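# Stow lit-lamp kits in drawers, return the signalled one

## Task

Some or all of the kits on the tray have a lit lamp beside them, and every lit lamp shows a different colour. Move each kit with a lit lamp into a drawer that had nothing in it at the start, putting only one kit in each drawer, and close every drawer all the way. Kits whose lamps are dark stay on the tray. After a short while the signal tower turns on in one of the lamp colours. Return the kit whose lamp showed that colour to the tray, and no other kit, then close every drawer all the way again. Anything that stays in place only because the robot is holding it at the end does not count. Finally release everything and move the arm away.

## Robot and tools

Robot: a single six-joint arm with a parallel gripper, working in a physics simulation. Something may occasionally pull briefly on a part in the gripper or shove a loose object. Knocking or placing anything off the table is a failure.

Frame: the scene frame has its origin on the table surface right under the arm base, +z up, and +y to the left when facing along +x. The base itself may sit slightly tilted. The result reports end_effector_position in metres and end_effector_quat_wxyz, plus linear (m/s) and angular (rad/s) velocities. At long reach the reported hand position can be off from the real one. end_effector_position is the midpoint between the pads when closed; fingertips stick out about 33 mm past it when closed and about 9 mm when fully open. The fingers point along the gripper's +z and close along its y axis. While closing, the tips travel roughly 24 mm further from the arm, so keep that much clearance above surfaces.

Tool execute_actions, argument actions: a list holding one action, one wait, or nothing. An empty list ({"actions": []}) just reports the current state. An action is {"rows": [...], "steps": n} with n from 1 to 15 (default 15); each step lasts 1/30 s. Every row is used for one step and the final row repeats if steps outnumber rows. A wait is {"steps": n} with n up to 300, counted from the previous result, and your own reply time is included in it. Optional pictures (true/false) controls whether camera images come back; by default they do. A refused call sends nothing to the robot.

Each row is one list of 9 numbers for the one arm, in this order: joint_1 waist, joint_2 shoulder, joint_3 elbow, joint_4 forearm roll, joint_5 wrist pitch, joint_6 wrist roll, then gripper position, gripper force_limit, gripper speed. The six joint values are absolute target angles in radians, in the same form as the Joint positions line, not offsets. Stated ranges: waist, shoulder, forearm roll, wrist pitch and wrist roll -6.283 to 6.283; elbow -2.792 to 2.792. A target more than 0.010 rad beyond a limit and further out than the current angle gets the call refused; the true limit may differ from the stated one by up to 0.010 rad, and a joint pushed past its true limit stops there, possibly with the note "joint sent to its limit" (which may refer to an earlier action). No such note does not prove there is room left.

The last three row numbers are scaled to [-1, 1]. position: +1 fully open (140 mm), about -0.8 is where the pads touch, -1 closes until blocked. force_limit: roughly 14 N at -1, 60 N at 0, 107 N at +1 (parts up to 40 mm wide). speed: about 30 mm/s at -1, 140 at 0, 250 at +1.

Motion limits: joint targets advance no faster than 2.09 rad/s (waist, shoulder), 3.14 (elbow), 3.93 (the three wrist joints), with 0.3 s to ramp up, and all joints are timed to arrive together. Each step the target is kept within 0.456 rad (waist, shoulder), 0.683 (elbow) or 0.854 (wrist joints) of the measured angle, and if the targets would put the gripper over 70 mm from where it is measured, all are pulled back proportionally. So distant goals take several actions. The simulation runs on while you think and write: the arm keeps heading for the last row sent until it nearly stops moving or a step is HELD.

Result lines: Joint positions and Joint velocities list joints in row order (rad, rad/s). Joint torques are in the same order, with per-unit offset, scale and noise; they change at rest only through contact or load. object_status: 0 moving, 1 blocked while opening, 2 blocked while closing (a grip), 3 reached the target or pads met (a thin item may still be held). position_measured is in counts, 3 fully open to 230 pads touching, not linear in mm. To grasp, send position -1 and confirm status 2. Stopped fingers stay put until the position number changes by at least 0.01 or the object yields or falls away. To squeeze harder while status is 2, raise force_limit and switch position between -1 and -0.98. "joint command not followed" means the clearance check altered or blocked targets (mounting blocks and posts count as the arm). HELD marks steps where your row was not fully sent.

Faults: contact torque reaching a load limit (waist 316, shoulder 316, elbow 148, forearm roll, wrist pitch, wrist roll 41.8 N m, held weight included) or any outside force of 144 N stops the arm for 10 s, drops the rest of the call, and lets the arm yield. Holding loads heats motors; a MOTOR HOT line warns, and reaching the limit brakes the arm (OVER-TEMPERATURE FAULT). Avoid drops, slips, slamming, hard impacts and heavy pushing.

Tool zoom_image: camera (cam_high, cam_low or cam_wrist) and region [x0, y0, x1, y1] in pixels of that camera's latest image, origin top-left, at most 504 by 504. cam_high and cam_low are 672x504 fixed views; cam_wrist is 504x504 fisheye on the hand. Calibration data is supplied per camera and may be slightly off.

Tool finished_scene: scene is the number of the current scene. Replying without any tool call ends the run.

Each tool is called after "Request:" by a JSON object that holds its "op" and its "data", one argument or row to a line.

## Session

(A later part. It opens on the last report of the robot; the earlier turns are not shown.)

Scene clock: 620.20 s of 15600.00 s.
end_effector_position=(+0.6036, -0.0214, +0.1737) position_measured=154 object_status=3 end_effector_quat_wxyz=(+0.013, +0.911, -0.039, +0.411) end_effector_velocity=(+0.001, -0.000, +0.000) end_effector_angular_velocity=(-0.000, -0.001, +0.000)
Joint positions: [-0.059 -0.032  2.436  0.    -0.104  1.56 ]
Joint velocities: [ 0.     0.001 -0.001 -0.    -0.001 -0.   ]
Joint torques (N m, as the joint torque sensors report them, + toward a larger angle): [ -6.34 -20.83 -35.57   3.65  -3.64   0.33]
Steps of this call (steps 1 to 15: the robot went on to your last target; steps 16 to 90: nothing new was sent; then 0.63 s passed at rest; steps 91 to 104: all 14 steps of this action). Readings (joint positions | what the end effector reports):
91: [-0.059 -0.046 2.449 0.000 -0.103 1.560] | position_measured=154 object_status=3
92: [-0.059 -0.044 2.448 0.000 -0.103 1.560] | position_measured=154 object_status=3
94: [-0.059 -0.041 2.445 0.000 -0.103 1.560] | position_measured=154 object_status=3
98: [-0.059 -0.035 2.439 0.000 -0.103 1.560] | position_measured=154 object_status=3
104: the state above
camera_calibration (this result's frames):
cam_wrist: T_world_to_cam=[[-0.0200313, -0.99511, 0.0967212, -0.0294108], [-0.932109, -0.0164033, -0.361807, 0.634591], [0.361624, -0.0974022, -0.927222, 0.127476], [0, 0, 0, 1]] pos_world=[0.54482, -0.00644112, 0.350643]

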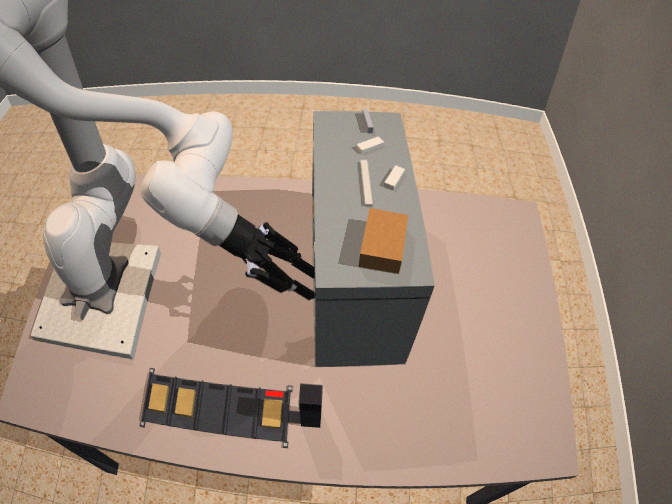

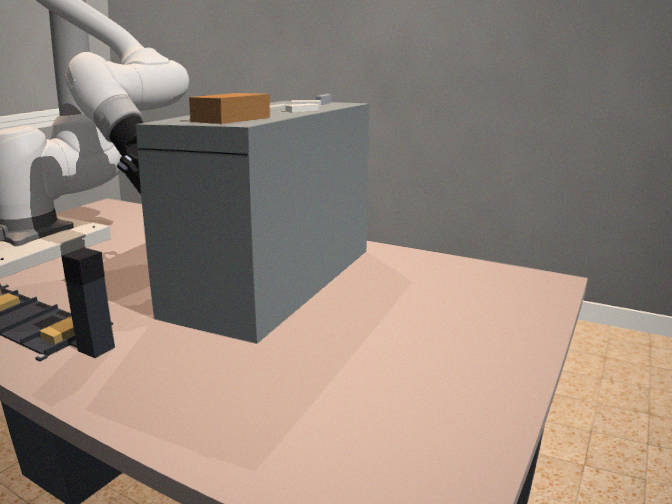

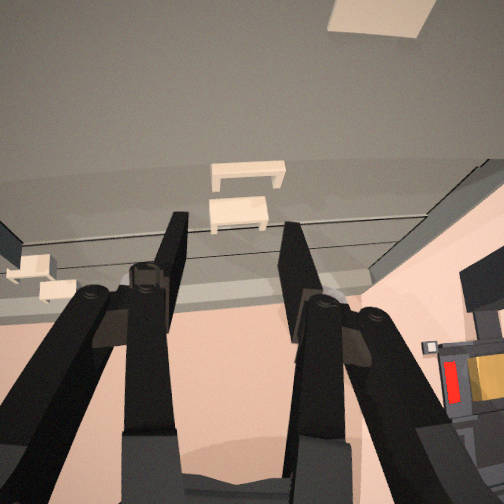

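Request:
{"op": "execute_actions", "data": {
  "actions": [
    {"rows":[[-0.059,-0.041,2.445,0,-0.103,1.56,-0.2,-0.4,-0.5],[-0.059,-0.041,2.445,0,-0.103,1.56,-0.2,-0.4,-0.5],[-0.059,-0.041,2.445,0,-0.103,1.56,-0.2,-0.4,-0.5],[-0.059,-0.048,2.435,0,-0.087,1.56,-0.2,-0.4,-0.5],[-0.059,-0.048,2.435,0,-0.087,1.56,-0.2,-0.4,-0.5],[-0.059,-0.048,2.435,0,-0.087,1.56,-0.2,-0.4,-0.5],[-0.059,-0.048,2.435,0,-0.087,1.56,-1,-0.4,-0.5]],"steps":15}
  ]
}}

Request:
{"op": "execute_actions", "data": {
  "actions": [
    {"steps":15}
  ]
}}

Scene clock: 625.70 s of 15600.00 s.
end_effector_position=(+0.6007, -0.0212, +0.1798) position_measured=188 object_status=0 end_effector_quat_wxyz=(+0.013, +0.911, -0.039, +0.411) end_effector_velocity=(+0.000, +0.001, +0.001) end_effector_angular_velocity=(-0.000, -0.001, +0.001)
Joint positions: [-0.059 -0.048  2.435  0.    -0.087  1.56 ]
Joint velocities: [ 0.001 -0.001 -0.    -0.     0.001  0.   ]
Joint torques (N m, as the joint torque sensors report them, + toward a larger angle): [  9.55 -24.9  -29.56   2.41  -1.45  -0.13]
Steps of this call (steps 1 to 15: the robot went on to your last target; steps 16 to 90: nothing new was sent; then 2.00 s passed at rest; steps 91 to 105: all 15 steps of this action). Readings (joint positions | what the end effector reports):
91: [-0.059 -0.032 2.436 0.000 -0.104 1.560] | position_measured=154 object_status=3
92: [-0.059 -0.034 2.438 0.000 -0.104 1.560] | position_measured=154 object_status=3
94: [-0.059 -0.040 2.444 0.000 -0.103 1.560] | position_measured=154 object_status=3
98: [-0.059 -0.048 2.435 0.000 -0.088 1.560] | position_measured=156 object_status=0
105: the state above
camera_calibration (this result's frames):
cam_wrist: T_world_to_cam=[[-0.0200257, -0.995108, 0.0967414, -0.0299012], [-0.932077, -0.0164244, -0.361888, 0.634087], [0.361707, -0.0974174, -0.927188, 0.134125], [0, 0, 0, 1]] pos_world=[0.541905, -0.00627432, 0.35672]

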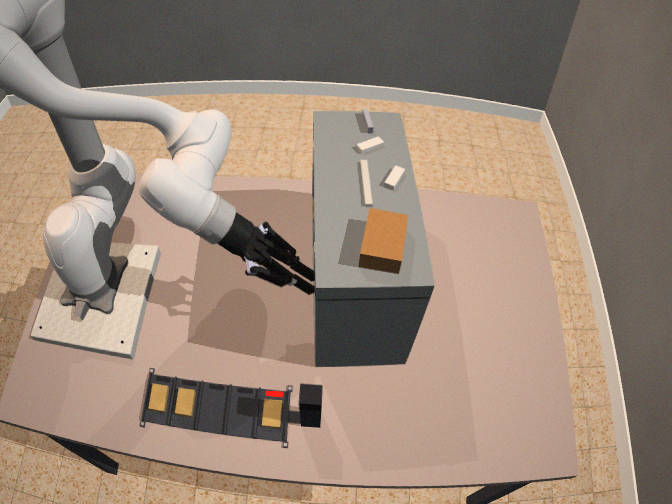

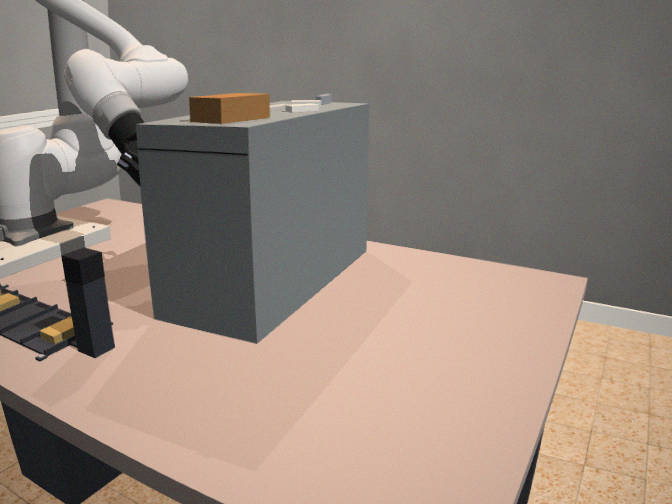

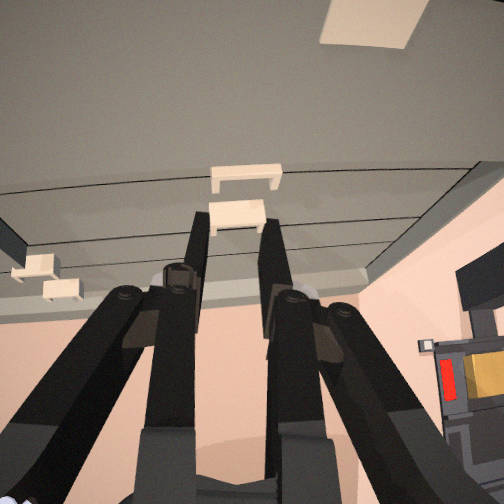

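Scene clock: 626.20 s of 15600.00 s.
end_effector_position=(+0.6007, -0.0212, +0.1798) position_measured=191 object_status=2 end_effector_quat_wxyz=(+0.013, +0.911, -0.039, +0.411) end_effector_velocity=(+0.001, +0.002, +0.000) end_effector_angular_velocity=(+0.000, -0.002, +0.003)
Joint positions: [-0.059 -0.048  2.435  0.    -0.087  1.56 ]
Joint velocities: [ 0.003  0.     0.    -0.    -0.003  0.001]
Joint torques (N m, as the joint torque sensors report them, + toward a larger angle): [  9.1  -24.08 -29.49   2.48  -1.34  -0.13]
Steps of this call (steps 1 to 15: the robot went on to your last target). Readings (joint positions | what the end effector reports):
1: [-0.059 -0.048 2.435 0.000 -0.087 1.560] | position_measured=191 object_status=0
2: [-0.059 -0.048 2.435 0.000 -0.087 1.560] | position_measured=191 object_status=0
4: [-0.059 -0.048 2.435 0.000 -0.087 1.560] | position_measured=191 object_status=0
8: [-0.059 -0.048 2.435 0.000 -0.087 1.560] | position_measured=191 object_status=2
15: the state above
The arm was judged still, so your last target was given up. Only a new action makes it travel on or press farther. Fingers that are still opening or closing keep moving.
camera_calibration (this result's frames):
cam_wrist: T_world_to_cam=[[-0.0200267, -0.995108, 0.096742, -0.0299015], [-0.932074, -0.0164245, -0.361896, 0.634092], [0.361715, -0.0974182, -0.927185, 0.134123], [0, 0, 0, 1]] pos_world=[0.541907, -0.00627458, 0.356725]

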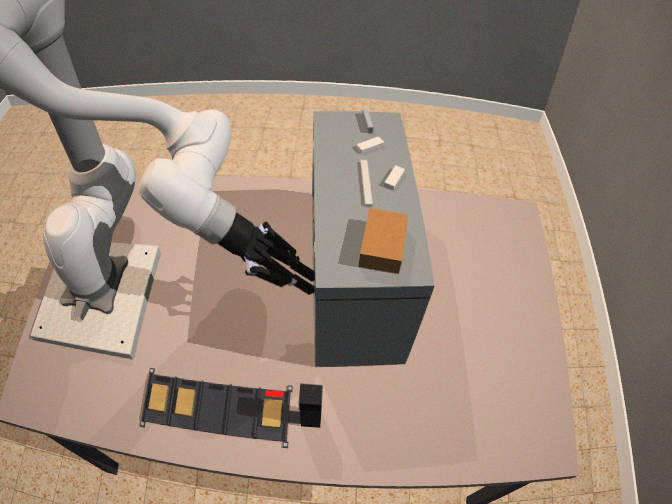

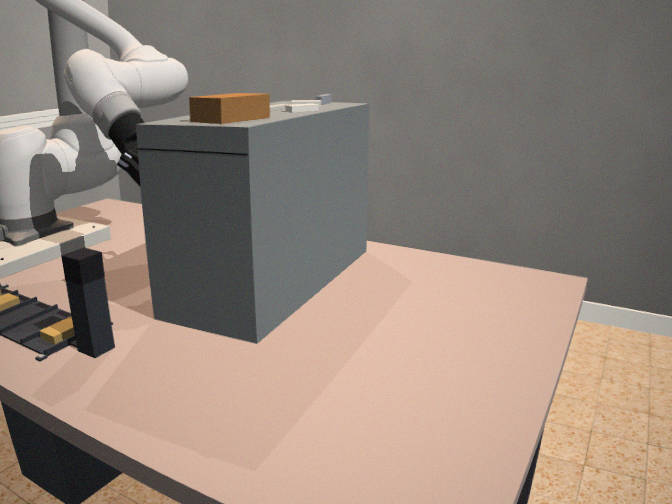

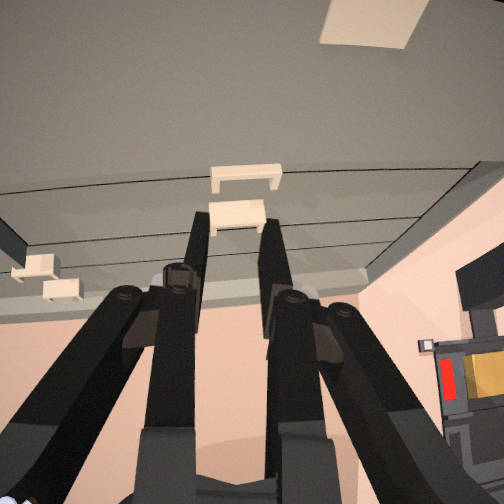

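Request:
{"op": "execute_actions", "data": {
  "actions": [
    {"rows":[[-0.06,-0.053,2.44,0,-0.086,1.56,-1,-0.4,-0.5],[-0.06,-0.058,2.444,0,-0.086,1.56,-1,-0.4,-0.5],[-0.061,-0.063,2.449,0,-0.085,1.56,-1,-0.4,-0.5],[-0.061,-0.069,2.453,0,-0.085,1.56,-1,-0.4,-0.5],[-0.061,-0.074,2.458,0,-0.084,1.56,-1,-0.4,-0.5],[-0.062,-0.079,2.463,0,-0.083,1.56,-1,-0.4,-0.5],[-0.062,-0.085,2.467,0,-0.083,1.56,-1,-0.4,-0.5],[-0.062,-0.09,2.472,0,-0.082,1.56,-1,-0.4,-0.5],[-0.063,-0.095,2.477,0,-0.081,1.56,-1,-0.4,-0.5],[-0.063,-0.101,2.481,0,-0.081,1.56,-1,-0.4,-0.5],[-0.063,-0.106,2.486,0,-0.08,1.56,-1,-0.4,-0.5],[-0.064,-0.116,2.494,0,-0.078,1.56,-1,-0.4,-0.5],[-0.064,-0.125,2.501,0,-0.076,1.56,-1,-0.4,-0.5]],"steps":15}
  ]
}}

Scene clock: 632.17 s of 15600.00 s.
end_effector_position=(+0.5603, -0.0205, +0.1796) position_measured=191 object_status=2 end_effector_quat_wxyz=(+0.014, +0.910, -0.041, +0.411) end_effector_velocity=(-0.084, +0.005, -0.000) end_effector_angular_velocity=(+0.000, +0.000, -0.005)
Joint positions: [-0.064 -0.12   2.497  0.    -0.077  1.56 ]
Joint velocities: [-0.004 -0.158  0.127  0.     0.031  0.   ]
Joint torques (N m, as the joint torque sensors report them, + toward a larger angle): [ 73.62 -10.33 -19.51  -1.11   3.61  -1.12]
Steps of this call (steps 1 to 90: nothing new was sent; then 2.47 s passed at rest; steps 91 to 105: all 15 steps of this action). Readings (joint positions | what the end effector reports):
91: [-0.059 -0.048 2.435 0.000 -0.087 1.560] | position_measured=191 object_status=2
92: [-0.059 -0.050 2.437 0.000 -0.087 1.560] | position_measured=191 object_status=2
94: [-0.060 -0.058 2.444 0.000 -0.086 1.560] | position_measured=191 object_status=2
98: [-0.062 -0.078 2.462 0.000 -0.083 1.560] | position_measured=191 object_status=2
105: the state above
camera_calibration (this result's frames):
cam_wrist: T_world_to_cam=[[-0.0251919, -0.994996, 0.0966846, -0.0270928], [-0.93213, -0.0115696, -0.361938, 0.596498], [0.361245, -0.0992406, -0.927175, 0.148887], [0, 0, 0, 1]] pos_world=[0.501547, -0.00528044, 0.356559]

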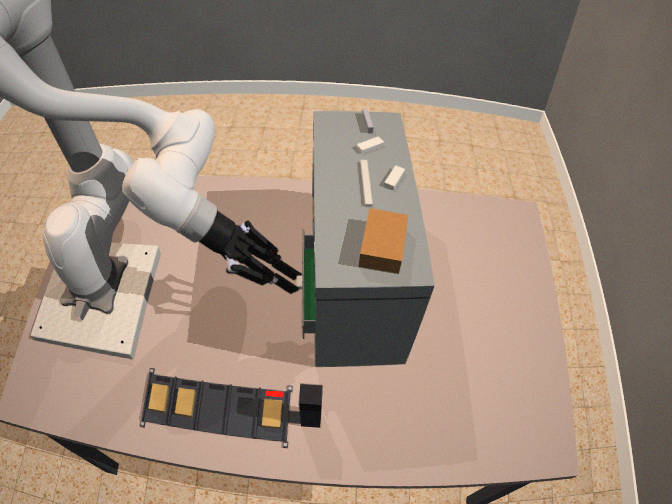

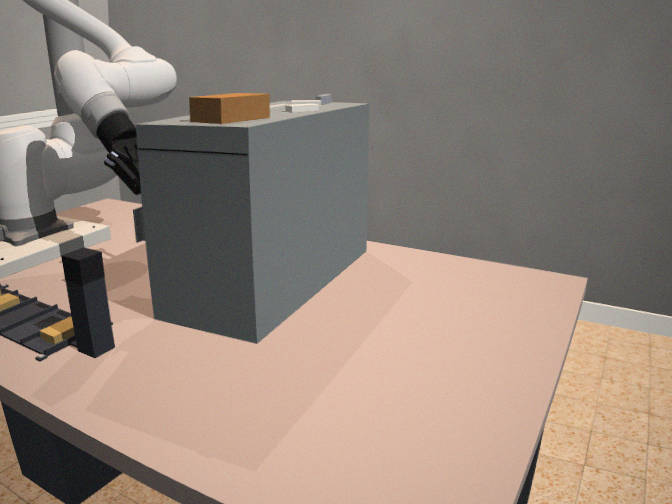

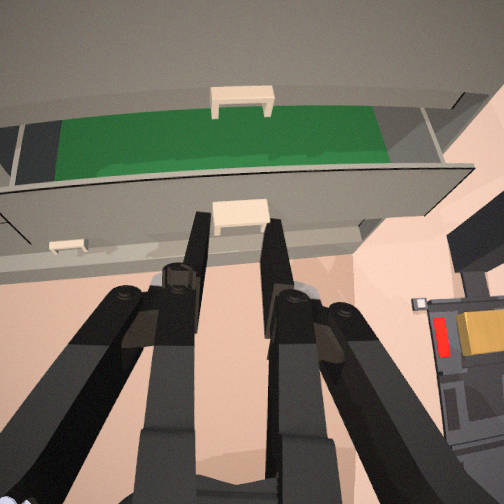

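Request:
{"op": "execute_actions", "data": {
  "actions": [
    {"rows":[[-0.066,-0.125,2.501,0,-0.076,1.56,-1,-0.4,-0.5],[-0.068,-0.125,2.501,0,-0.076,1.56,-1,-0.4,-0.5],[-0.0695,-0.125,2.501,0,-0.076,1.56,-1,-0.4,-0.5]],"steps":12}
  ]
}}

Scene clock: 642.23 s of 15600.00 s.
end_effector_position=(+0.5588, -0.0241, +0.1800) position_measured=191 object_status=2 end_effector_quat_wxyz=(+0.016, +0.910, -0.044, +0.412) end_effector_velocity=(-0.000, +0.000, -0.001) end_effector_angular_velocity=(+0.000, +0.002, +0.000)
Joint positions: [-0.071 -0.124  2.499  0.    -0.077  1.56 ]
Joint velocities: [ 0.     0.001  0.     0.     0.001 -0.   ]
Joint torques (N m, as the joint torque sensors report them, + toward a larger angle): [ 21.47 -22.39 -29.97   1.88  -1.62  -0.08]
FORCE FAULT: contact force on the arm reached its limit, and the arm stopped for 10 seconds. The contact can be on any part of the arm, not only on its tool. The arm's remaining commands of this call were not run. The arm holds still and accepts commands again. Move the arm away from the contact; if what it grips holds it there, let go first. Pushing or pulling that hard again can fault the arm again.
The stop began at step 2 of this call (marked STOPPED below). From that step on the arm followed nothing that you had sent. 12 steps, steps kept back included, did not run and will not run. Nothing is kept back now, and the robot has no last target.
Steps of this call (step 1: the robot went on to your last target; steps 2 to 302: the stop). Readings (joint positions | what the end effector reports):
1: [-0.064 -0.124 2.500 0.000 -0.076 1.560] | position_measured=191 object_status=2
2: [-0.065 -0.124 2.499 0.000 -0.077 1.560] | position_measured=191 object_status=2 STOPPED
4: [-0.067 -0.124 2.499 0.000 -0.077 1.560] | position_measured=191 object_status=2
8: [-0.069 -0.124 2.499 0.000 -0.077 1.560] | position_measured=191 object_status=2
302: the state above
camera_calibration (this result's frames):
cam_wrist: T_world_to_cam=[[-0.0319548, -0.994801, 0.0966913, -0.0270111], [-0.931908, -0.00531429, -0.362655, 0.595431], [0.361283, -0.101696, -0.926894, 0.14933], [0, 0, 0, 1]] pos_world=[0.500074, -0.00852019, 0.35696]

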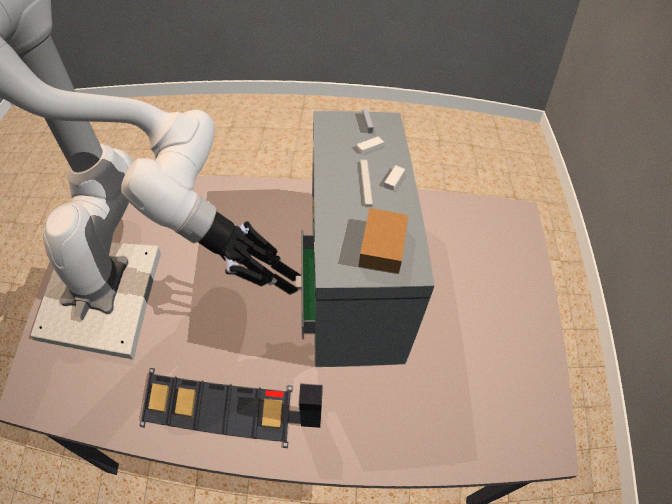

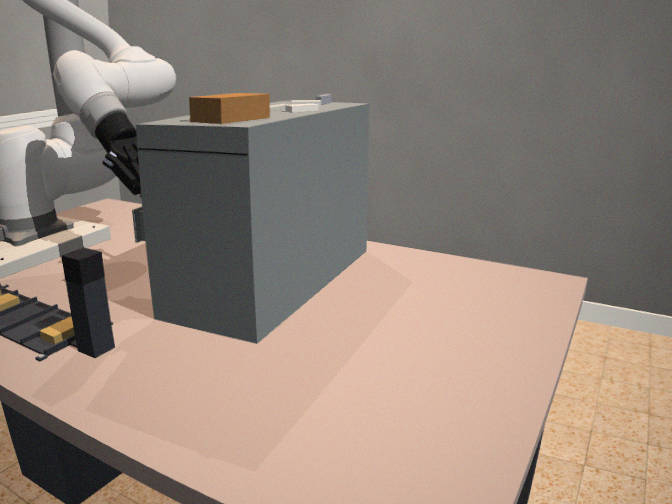

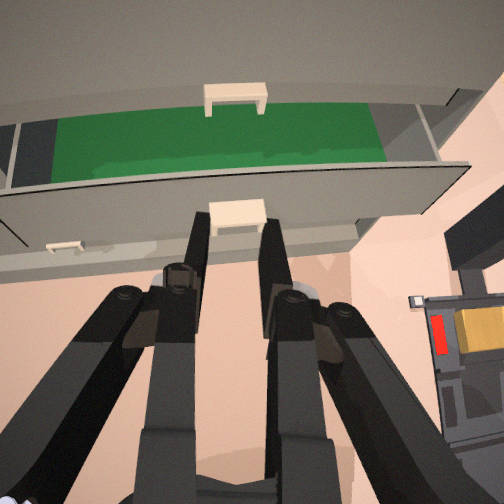

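Request:
{"op": "execute_actions", "data": {
  "actions": [
    {"rows":[[-0.072,-0.124,2.499,0,-0.077,1.56,-1,-0.4,-0.5],[-0.073,-0.124,2.499,0,-0.077,1.56,-1,-0.4,-0.5],[-0.073,-0.129,2.503,0,-0.076,1.56,-1,-0.4,-0.5],[-0.074,-0.134,2.507,0,-0.075,1.56,-1,-0.4,-0.5],[-0.0745,-0.139,2.511,0,-0.074,1.56,-1,-0.4,-0.5],[-0.075,-0.144,2.515,0,-0.073,1.56,-1,-0.4,-0.5],[-0.076,-0.149,2.519,0,-0.071,1.56,-1,-0.4,-0.5],[-0.0765,-0.154,2.523,0,-0.07,1.56,-1,-0.4,-0.5],[-0.077,-0.159,2.527,0,-0.069,1.56,-1,-0.4,-0.5],[-0.078,-0.163,2.531,0,-0.068,1.56,-1,-0.4,-0.5]],"steps":15}
  ]
}}

Scene clock: 649.00 s of 15600.00 s.
end_effector_position=(+0.5377, -0.0259, +0.1793) position_measured=191 object_status=2 end_effector_quat_wxyz=(+0.017, +0.910, -0.047, +0.411) end_effector_velocity=(-0.002, +0.000, -0.001) end_effector_angular_velocity=(+0.000, +0.001, -0.000)
Joint positions: [-0.078 -0.163  2.531  0.    -0.068  1.56 ]
Joint velocities: [-0.    -0.002  0.003 -0.    -0.     0.001]
Joint torques (N m, as the joint torque sensors report them, + toward a larger angle): [ 21.22  -8.03 -17.41   2.04   4.31  -0.14]
Steps of this call (steps 1 to 90: nothing new was sent; then 3.27 s passed at rest; steps 91 to 105: all 15 steps of this action). Readings (joint positions | what the end effector reports):
91: [-0.071 -0.124 2.499 0.000 -0.077 1.560] | position_measured=191 object_status=2
92: [-0.071 -0.124 2.499 0.000 -0.077 1.560] | position_measured=191 object_status=2
94: [-0.072 -0.126 2.500 0.000 -0.077 1.560] | position_measured=191 object_status=2
98: [-0.075 -0.143 2.514 0.000 -0.073 1.560] | position_measured=191 object_status=2
105: the state above
camera_calibration (this result's frames):
cam_wrist: T_world_to_cam=[[-0.0389983, -0.994559, 0.0966036, -0.0255149], [-0.932152, 0.00138311, -0.362065, 0.575625], [0.359961, -0.104169, -0.927134, 0.156782], [0, 0, 0, 1]] pos_world=[0.47914, -0.00984028, 0.356237]

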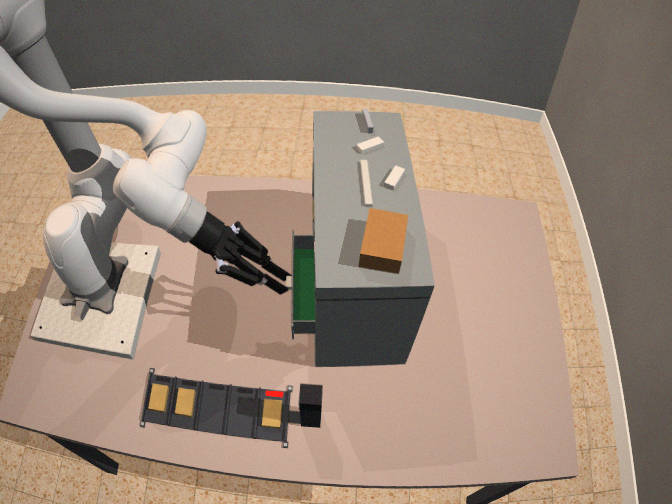

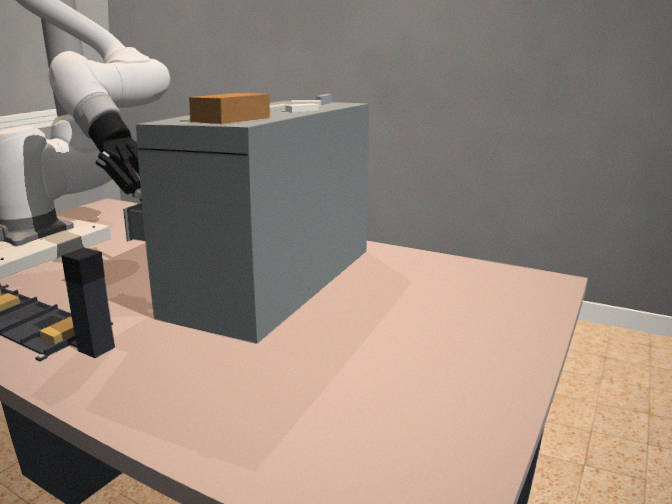

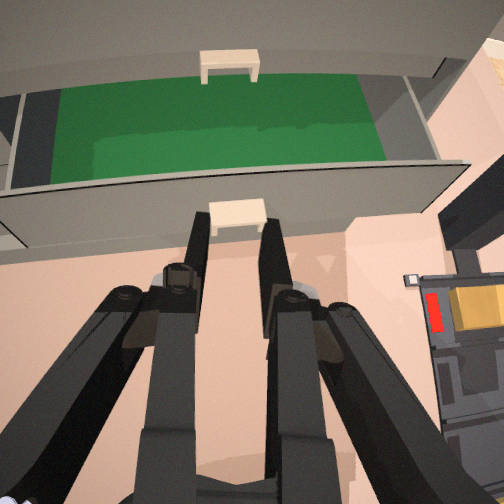

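Request:
{"op": "execute_actions", "data": {
  "actions": [
    {"rows":[[-0.079,-0.163,2.531,0,-0.068,1.56,-1,-0.4,-0.5],[-0.08,-0.163,2.531,0,-0.068,1.56,-1,-0.4,-0.5],[-0.081,-0.168,2.535,0,-0.067,1.56,-1,-0.4,-0.5],[-0.082,-0.173,2.538,0,-0.065,1.56,-1,-0.4,-0.5],[-0.0825,-0.178,2.542,0,-0.064,1.56,-1,-0.4,-0.5],[-0.0835,-0.183,2.546,0,-0.062,1.56,-1,-0.4,-0.5],[-0.0845,-0.188,2.549,0,-0.061,1.56,-1,-0.4,-0.5],[-0.085,-0.193,2.553,0,-0.059,1.56,-1,-0.4,-0.5],[-0.086,-0.198,2.556,0,-0.058,1.56,-1,-0.4,-0.5],[-0.087,-0.203,2.56,0,-0.056,1.56,-1,-0.4,-0.5]],"steps":15}
  ]
}}

Scene clock: 655.00 s of 15600.00 s.
end_effector_position=(+0.5172, -0.0283, +0.1785) position_measured=191 object_status=2 end_effector_quat_wxyz=(+0.019, +0.910, -0.052, +0.410) end_effector_velocity=(-0.001, +0.000, -0.001) end_effector_angular_velocity=(-0.000, +0.001, +0.001)
Joint positions: [-0.087 -0.203  2.56   0.    -0.056  1.56 ]
Joint velocities: [ 0.001 -0.001  0.002  0.     0.001 -0.001]
Joint torques (N m, as the joint torque sensors report them, + toward a larger angle): [ 8.93  6.37 -8.36  3.3   8.78  0.37]
Steps of this call (steps 1 to 15: the robot went on to your last target; steps 16 to 90: nothing new was sent; then 2.50 s passed at rest; steps 91 to 105: all 15 steps of this action). Readings (joint positions | what the end effector reports):
91: [-0.078 -0.163 2.531 0.000 -0.068 1.560] | position_measured=191 object_status=2
92: [-0.078 -0.163 2.531 0.000 -0.068 1.560] | position_measured=191 object_status=2
94: [-0.079 -0.165 2.532 0.000 -0.068 1.560] | position_measured=191 object_status=2
98: [-0.083 -0.182 2.545 0.000 -0.063 1.560] | position_measured=191 object_status=2
105: the state above
camera_calibration (this result's frames):
cam_wrist: T_world_to_cam=[[-0.0476288, -0.994193, 0.0964951, -0.0241293], [-0.93264, 0.0096729, -0.360679, 0.556498], [0.357651, -0.107174, -0.927685, 0.164348], [0, 0, 0, 1]] pos_world=[0.459084, -0.0117583, 0.355509]

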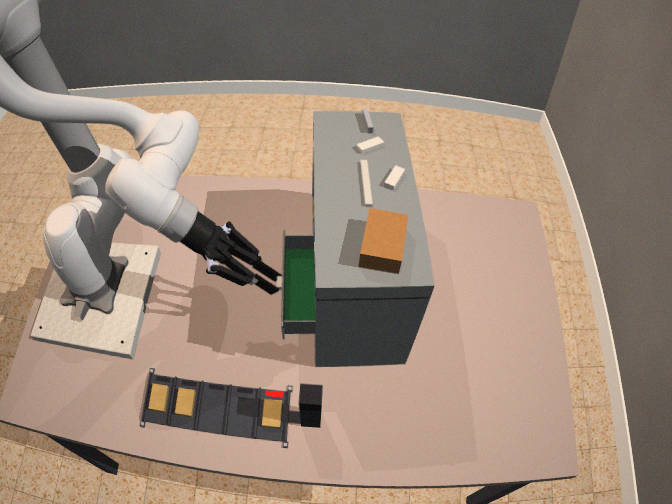

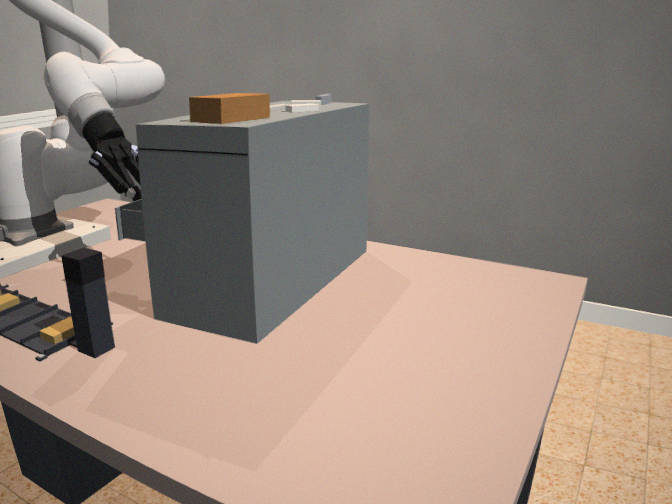

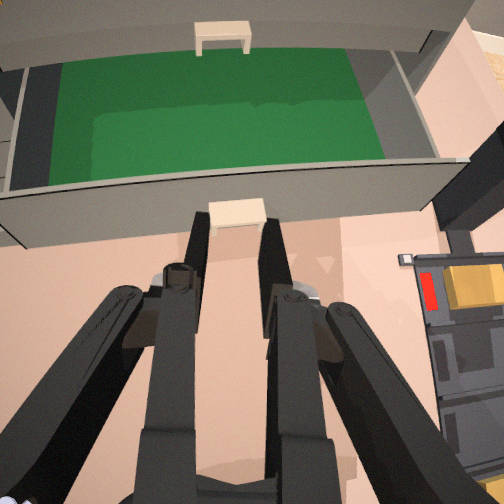

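Request:
{"op": "execute_actions", "data": {
  "actions": [
    {"rows":[[-0.0875,-0.203,2.56,0,-0.059,1.56,-1,-0.4,-0.5],[-0.088,-0.203,2.56,0,-0.062,1.56,-1,-0.4,-0.5],[-0.088,-0.203,2.56,0,-0.064,1.56,-1,-0.4,-0.5],[-0.088,-0.203,2.56,0,-0.064,1.56,-1,-0.4,-0.5],[-0.089,-0.208,2.563,0,-0.063,1.56,-1,-0.4,-0.5],[-0.09,-0.214,2.567,0,-0.062,1.56,-1,-0.4,-0.5],[-0.091,-0.219,2.57,0,-0.06,1.56,-1,-0.4,-0.5],[-0.092,-0.224,2.574,0,-0.059,1.56,-1,-0.4,-0.5],[-0.093,-0.23,2.577,0,-0.057,1.56,-1,-0.4,-0.5],[-0.094,-0.235,2.58,0,-0.056,1.56,-1,-0.4,-0.5],[-0.095,-0.24,2.584,0,-0.054,1.56,-1,-0.4,-0.5],[-0.096,-0.246,2.587,0,-0.052,1.56,-1,-0.4,-0.5]],"steps":15}
  ]
}}

Scene clock: 661.77 s of 15600.00 s.
end_effector_position=(+0.5000, -0.0308, +0.1813) position_measured=191 object_status=2 end_effector_quat_wxyz=(+0.021, +0.908, -0.055, +0.415) end_effector_velocity=(-0.009, -0.002, +0.002) end_effector_angular_velocity=(+0.001, -0.005, -0.007)
Joint positions: [-0.096 -0.245  2.587 -0.    -0.052  1.56 ]
Joint velocities: [-0.006 -0.024  0.012  0.001  0.007  0.001]
Joint torques (N m, as the joint torque sensors report them, + toward a larger angle): [ -8.61 -23.64 -64.02   4.49 -15.08   0.71]
Steps of this call (steps 1 to 15: the robot went on to your last target; steps 16 to 90: nothing new was sent; then 3.27 s passed at rest; steps 91 to 105: all 15 steps of this action). Readings (joint positions | what the end effector reports):
91: [-0.087 -0.203 2.560 -0.000 -0.056 1.560] | position_measured=191 object_status=2
92: [-0.087 -0.203 2.560 -0.000 -0.057 1.560] | position_measured=191 object_status=2
94: [-0.088 -0.203 2.560 -0.000 -0.061 1.560] | position_measured=191 object_status=2
98: [-0.090 -0.213 2.567 -0.000 -0.062 1.560] | position_measured=191 object_status=2
105: the state above
camera_calibration (this result's frames):
cam_wrist: T_world_to_cam=[[-0.0576725, -0.993591, 0.0972148, -0.0227995], [-0.928492, 0.0176009, -0.370935, 0.541487], [0.366846, -0.111656, -0.923557, 0.167408], [0, 0, 0, 1]] pos_world=[0.440038, -0.0134919, 0.357683]

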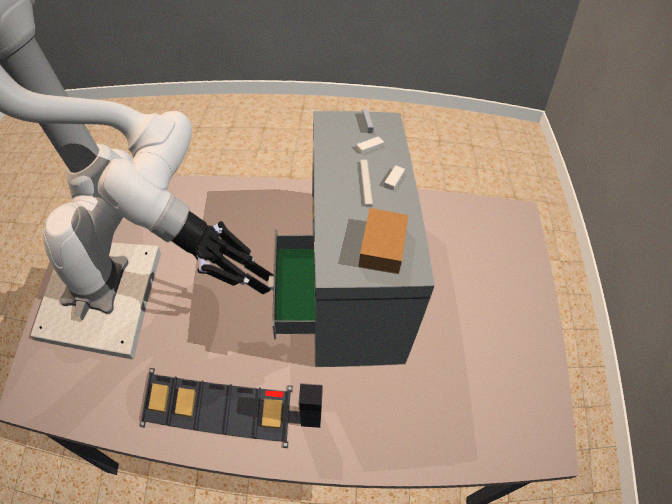

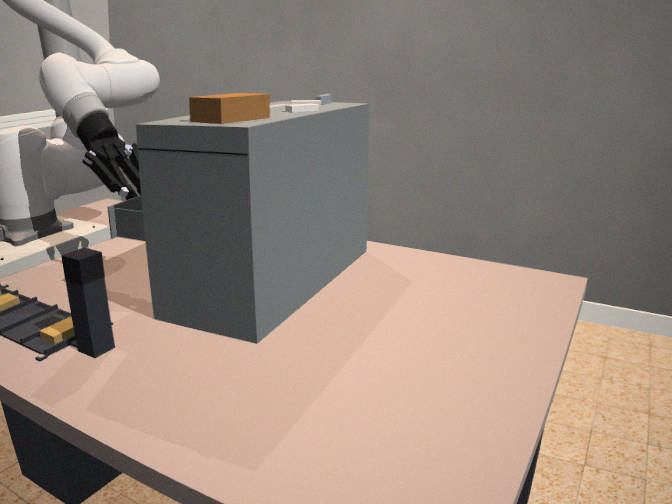

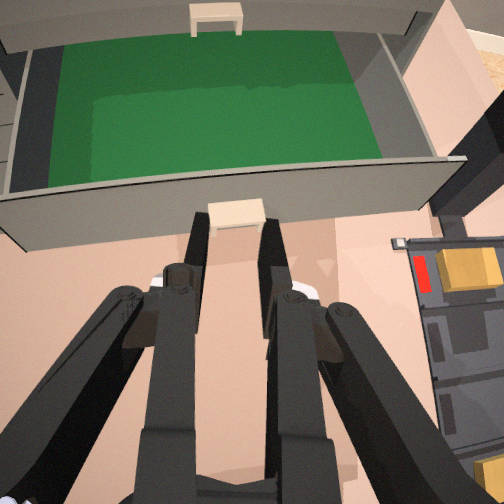

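Request:
{"op": "execute_actions", "data": {
  "actions": [
    {"rows":[[-0.095,-0.246,2.587,0,-0.047,1.56,-0.2,-0.4,0],[-0.095,-0.246,2.587,0,-0.047,1.56,-0.2,-0.4,0],[-0.095,-0.246,2.587,0,-0.047,1.56,-0.2,-0.4,0],[-0.095,-0.246,2.587,0,-0.047,1.56,-0.2,-0.4,0],[-0.095,-0.246,2.587,0,-0.047,1.56,-0.2,-0.4,0],[-0.095,-0.246,2.587,0,-0.047,1.56,-0.2,-0.4,0],[-0.095,-0.246,2.587,0,-0.047,1.56,-0.2,-0.4,0],[-0.095,-0.246,2.587,0,-0.047,1.56,-0.2,-0.4,0],[-0.095,-0.246,2.587,0,-0.047,1.56,-0.2,-0.4,0],[-0.1,-0.36,2.64,0,0.0,1.56,-0.2,-0.4,0]],"steps":15}
  ]
}}

Scene clock: 665.73 s of 15600.00 s.
end_effector_position=(+0.4685, -0.0281, +0.1863) position_measured=154 object_status=3 end_effector_quat_wxyz=(+0.022, +0.906, -0.057, +0.418) end_effector_velocity=(-0.227, +0.018, +0.033) end_effector_angular_velocity=(-0.010, -0.082, -0.025)
Joint positions: [-0.098 -0.33   2.626  0.    -0.013  1.56 ]
Joint velocities: [-0.024 -0.632  0.297 -0.     0.253  0.   ]
Joint torques (N m, as the joint torque sensors report them, + toward a larger angle): [ -8.61  22.95 -38.49   4.12  -2.25   0.15]
Steps of this call (steps 1 to 15: the robot went on to your last target; steps 16 to 90: nothing new was sent; then 0.47 s passed at rest; steps 91 to 105: all 15 steps of this action). Readings (joint positions | what the end effector reports):
91: [-0.096 -0.246 2.587 0.000 -0.052 1.560] | position_measured=191 object_status=0
92: [-0.096 -0.246 2.587 0.000 -0.051 1.560] | position_measured=191 object_status=0
94: [-0.096 -0.246 2.586 0.000 -0.048 1.560] | position_measured=174 object_status=0
98: [-0.095 -0.246 2.587 0.000 -0.047 1.560] | position_measured=154 object_status=0
105: the state above
camera_calibration (this result's frames):
cam_wrist: T_world_to_cam=[[-0.0610384, -0.99337, 0.0974221, -0.0208979], [-0.926271, 0.0200082, -0.376327, 0.514093], [0.371882, -0.11321, -0.921351, 0.18108], [0, 0, 0, 1]] pos_world=[0.407574, -0.0105454, 0.362341]

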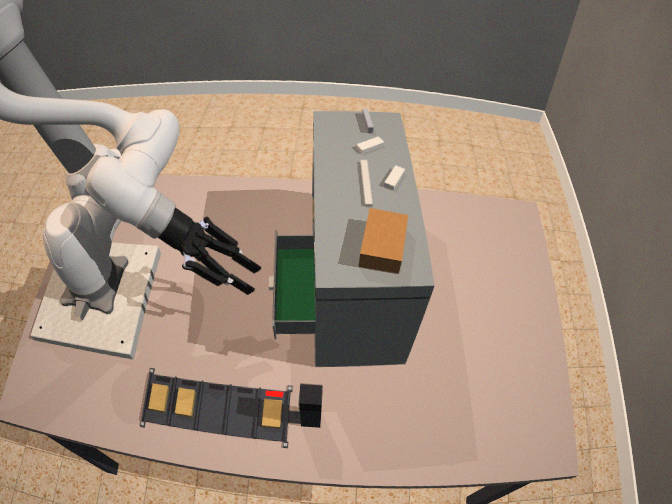

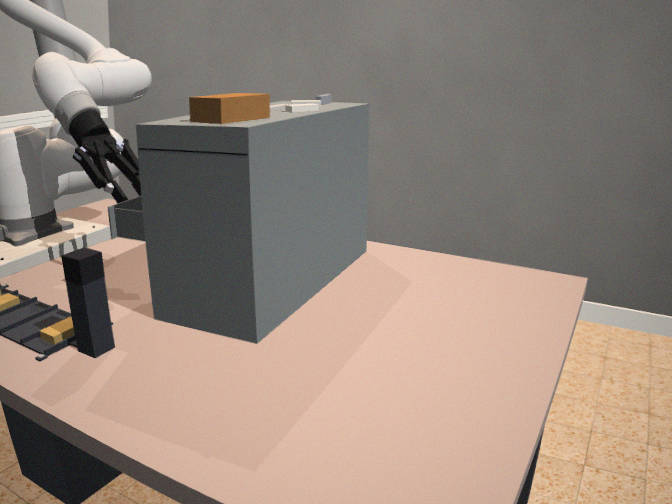

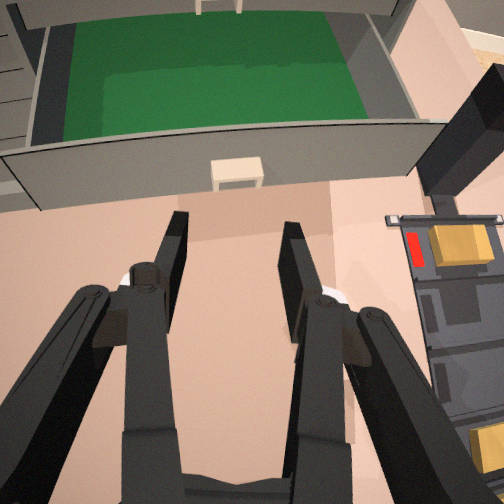

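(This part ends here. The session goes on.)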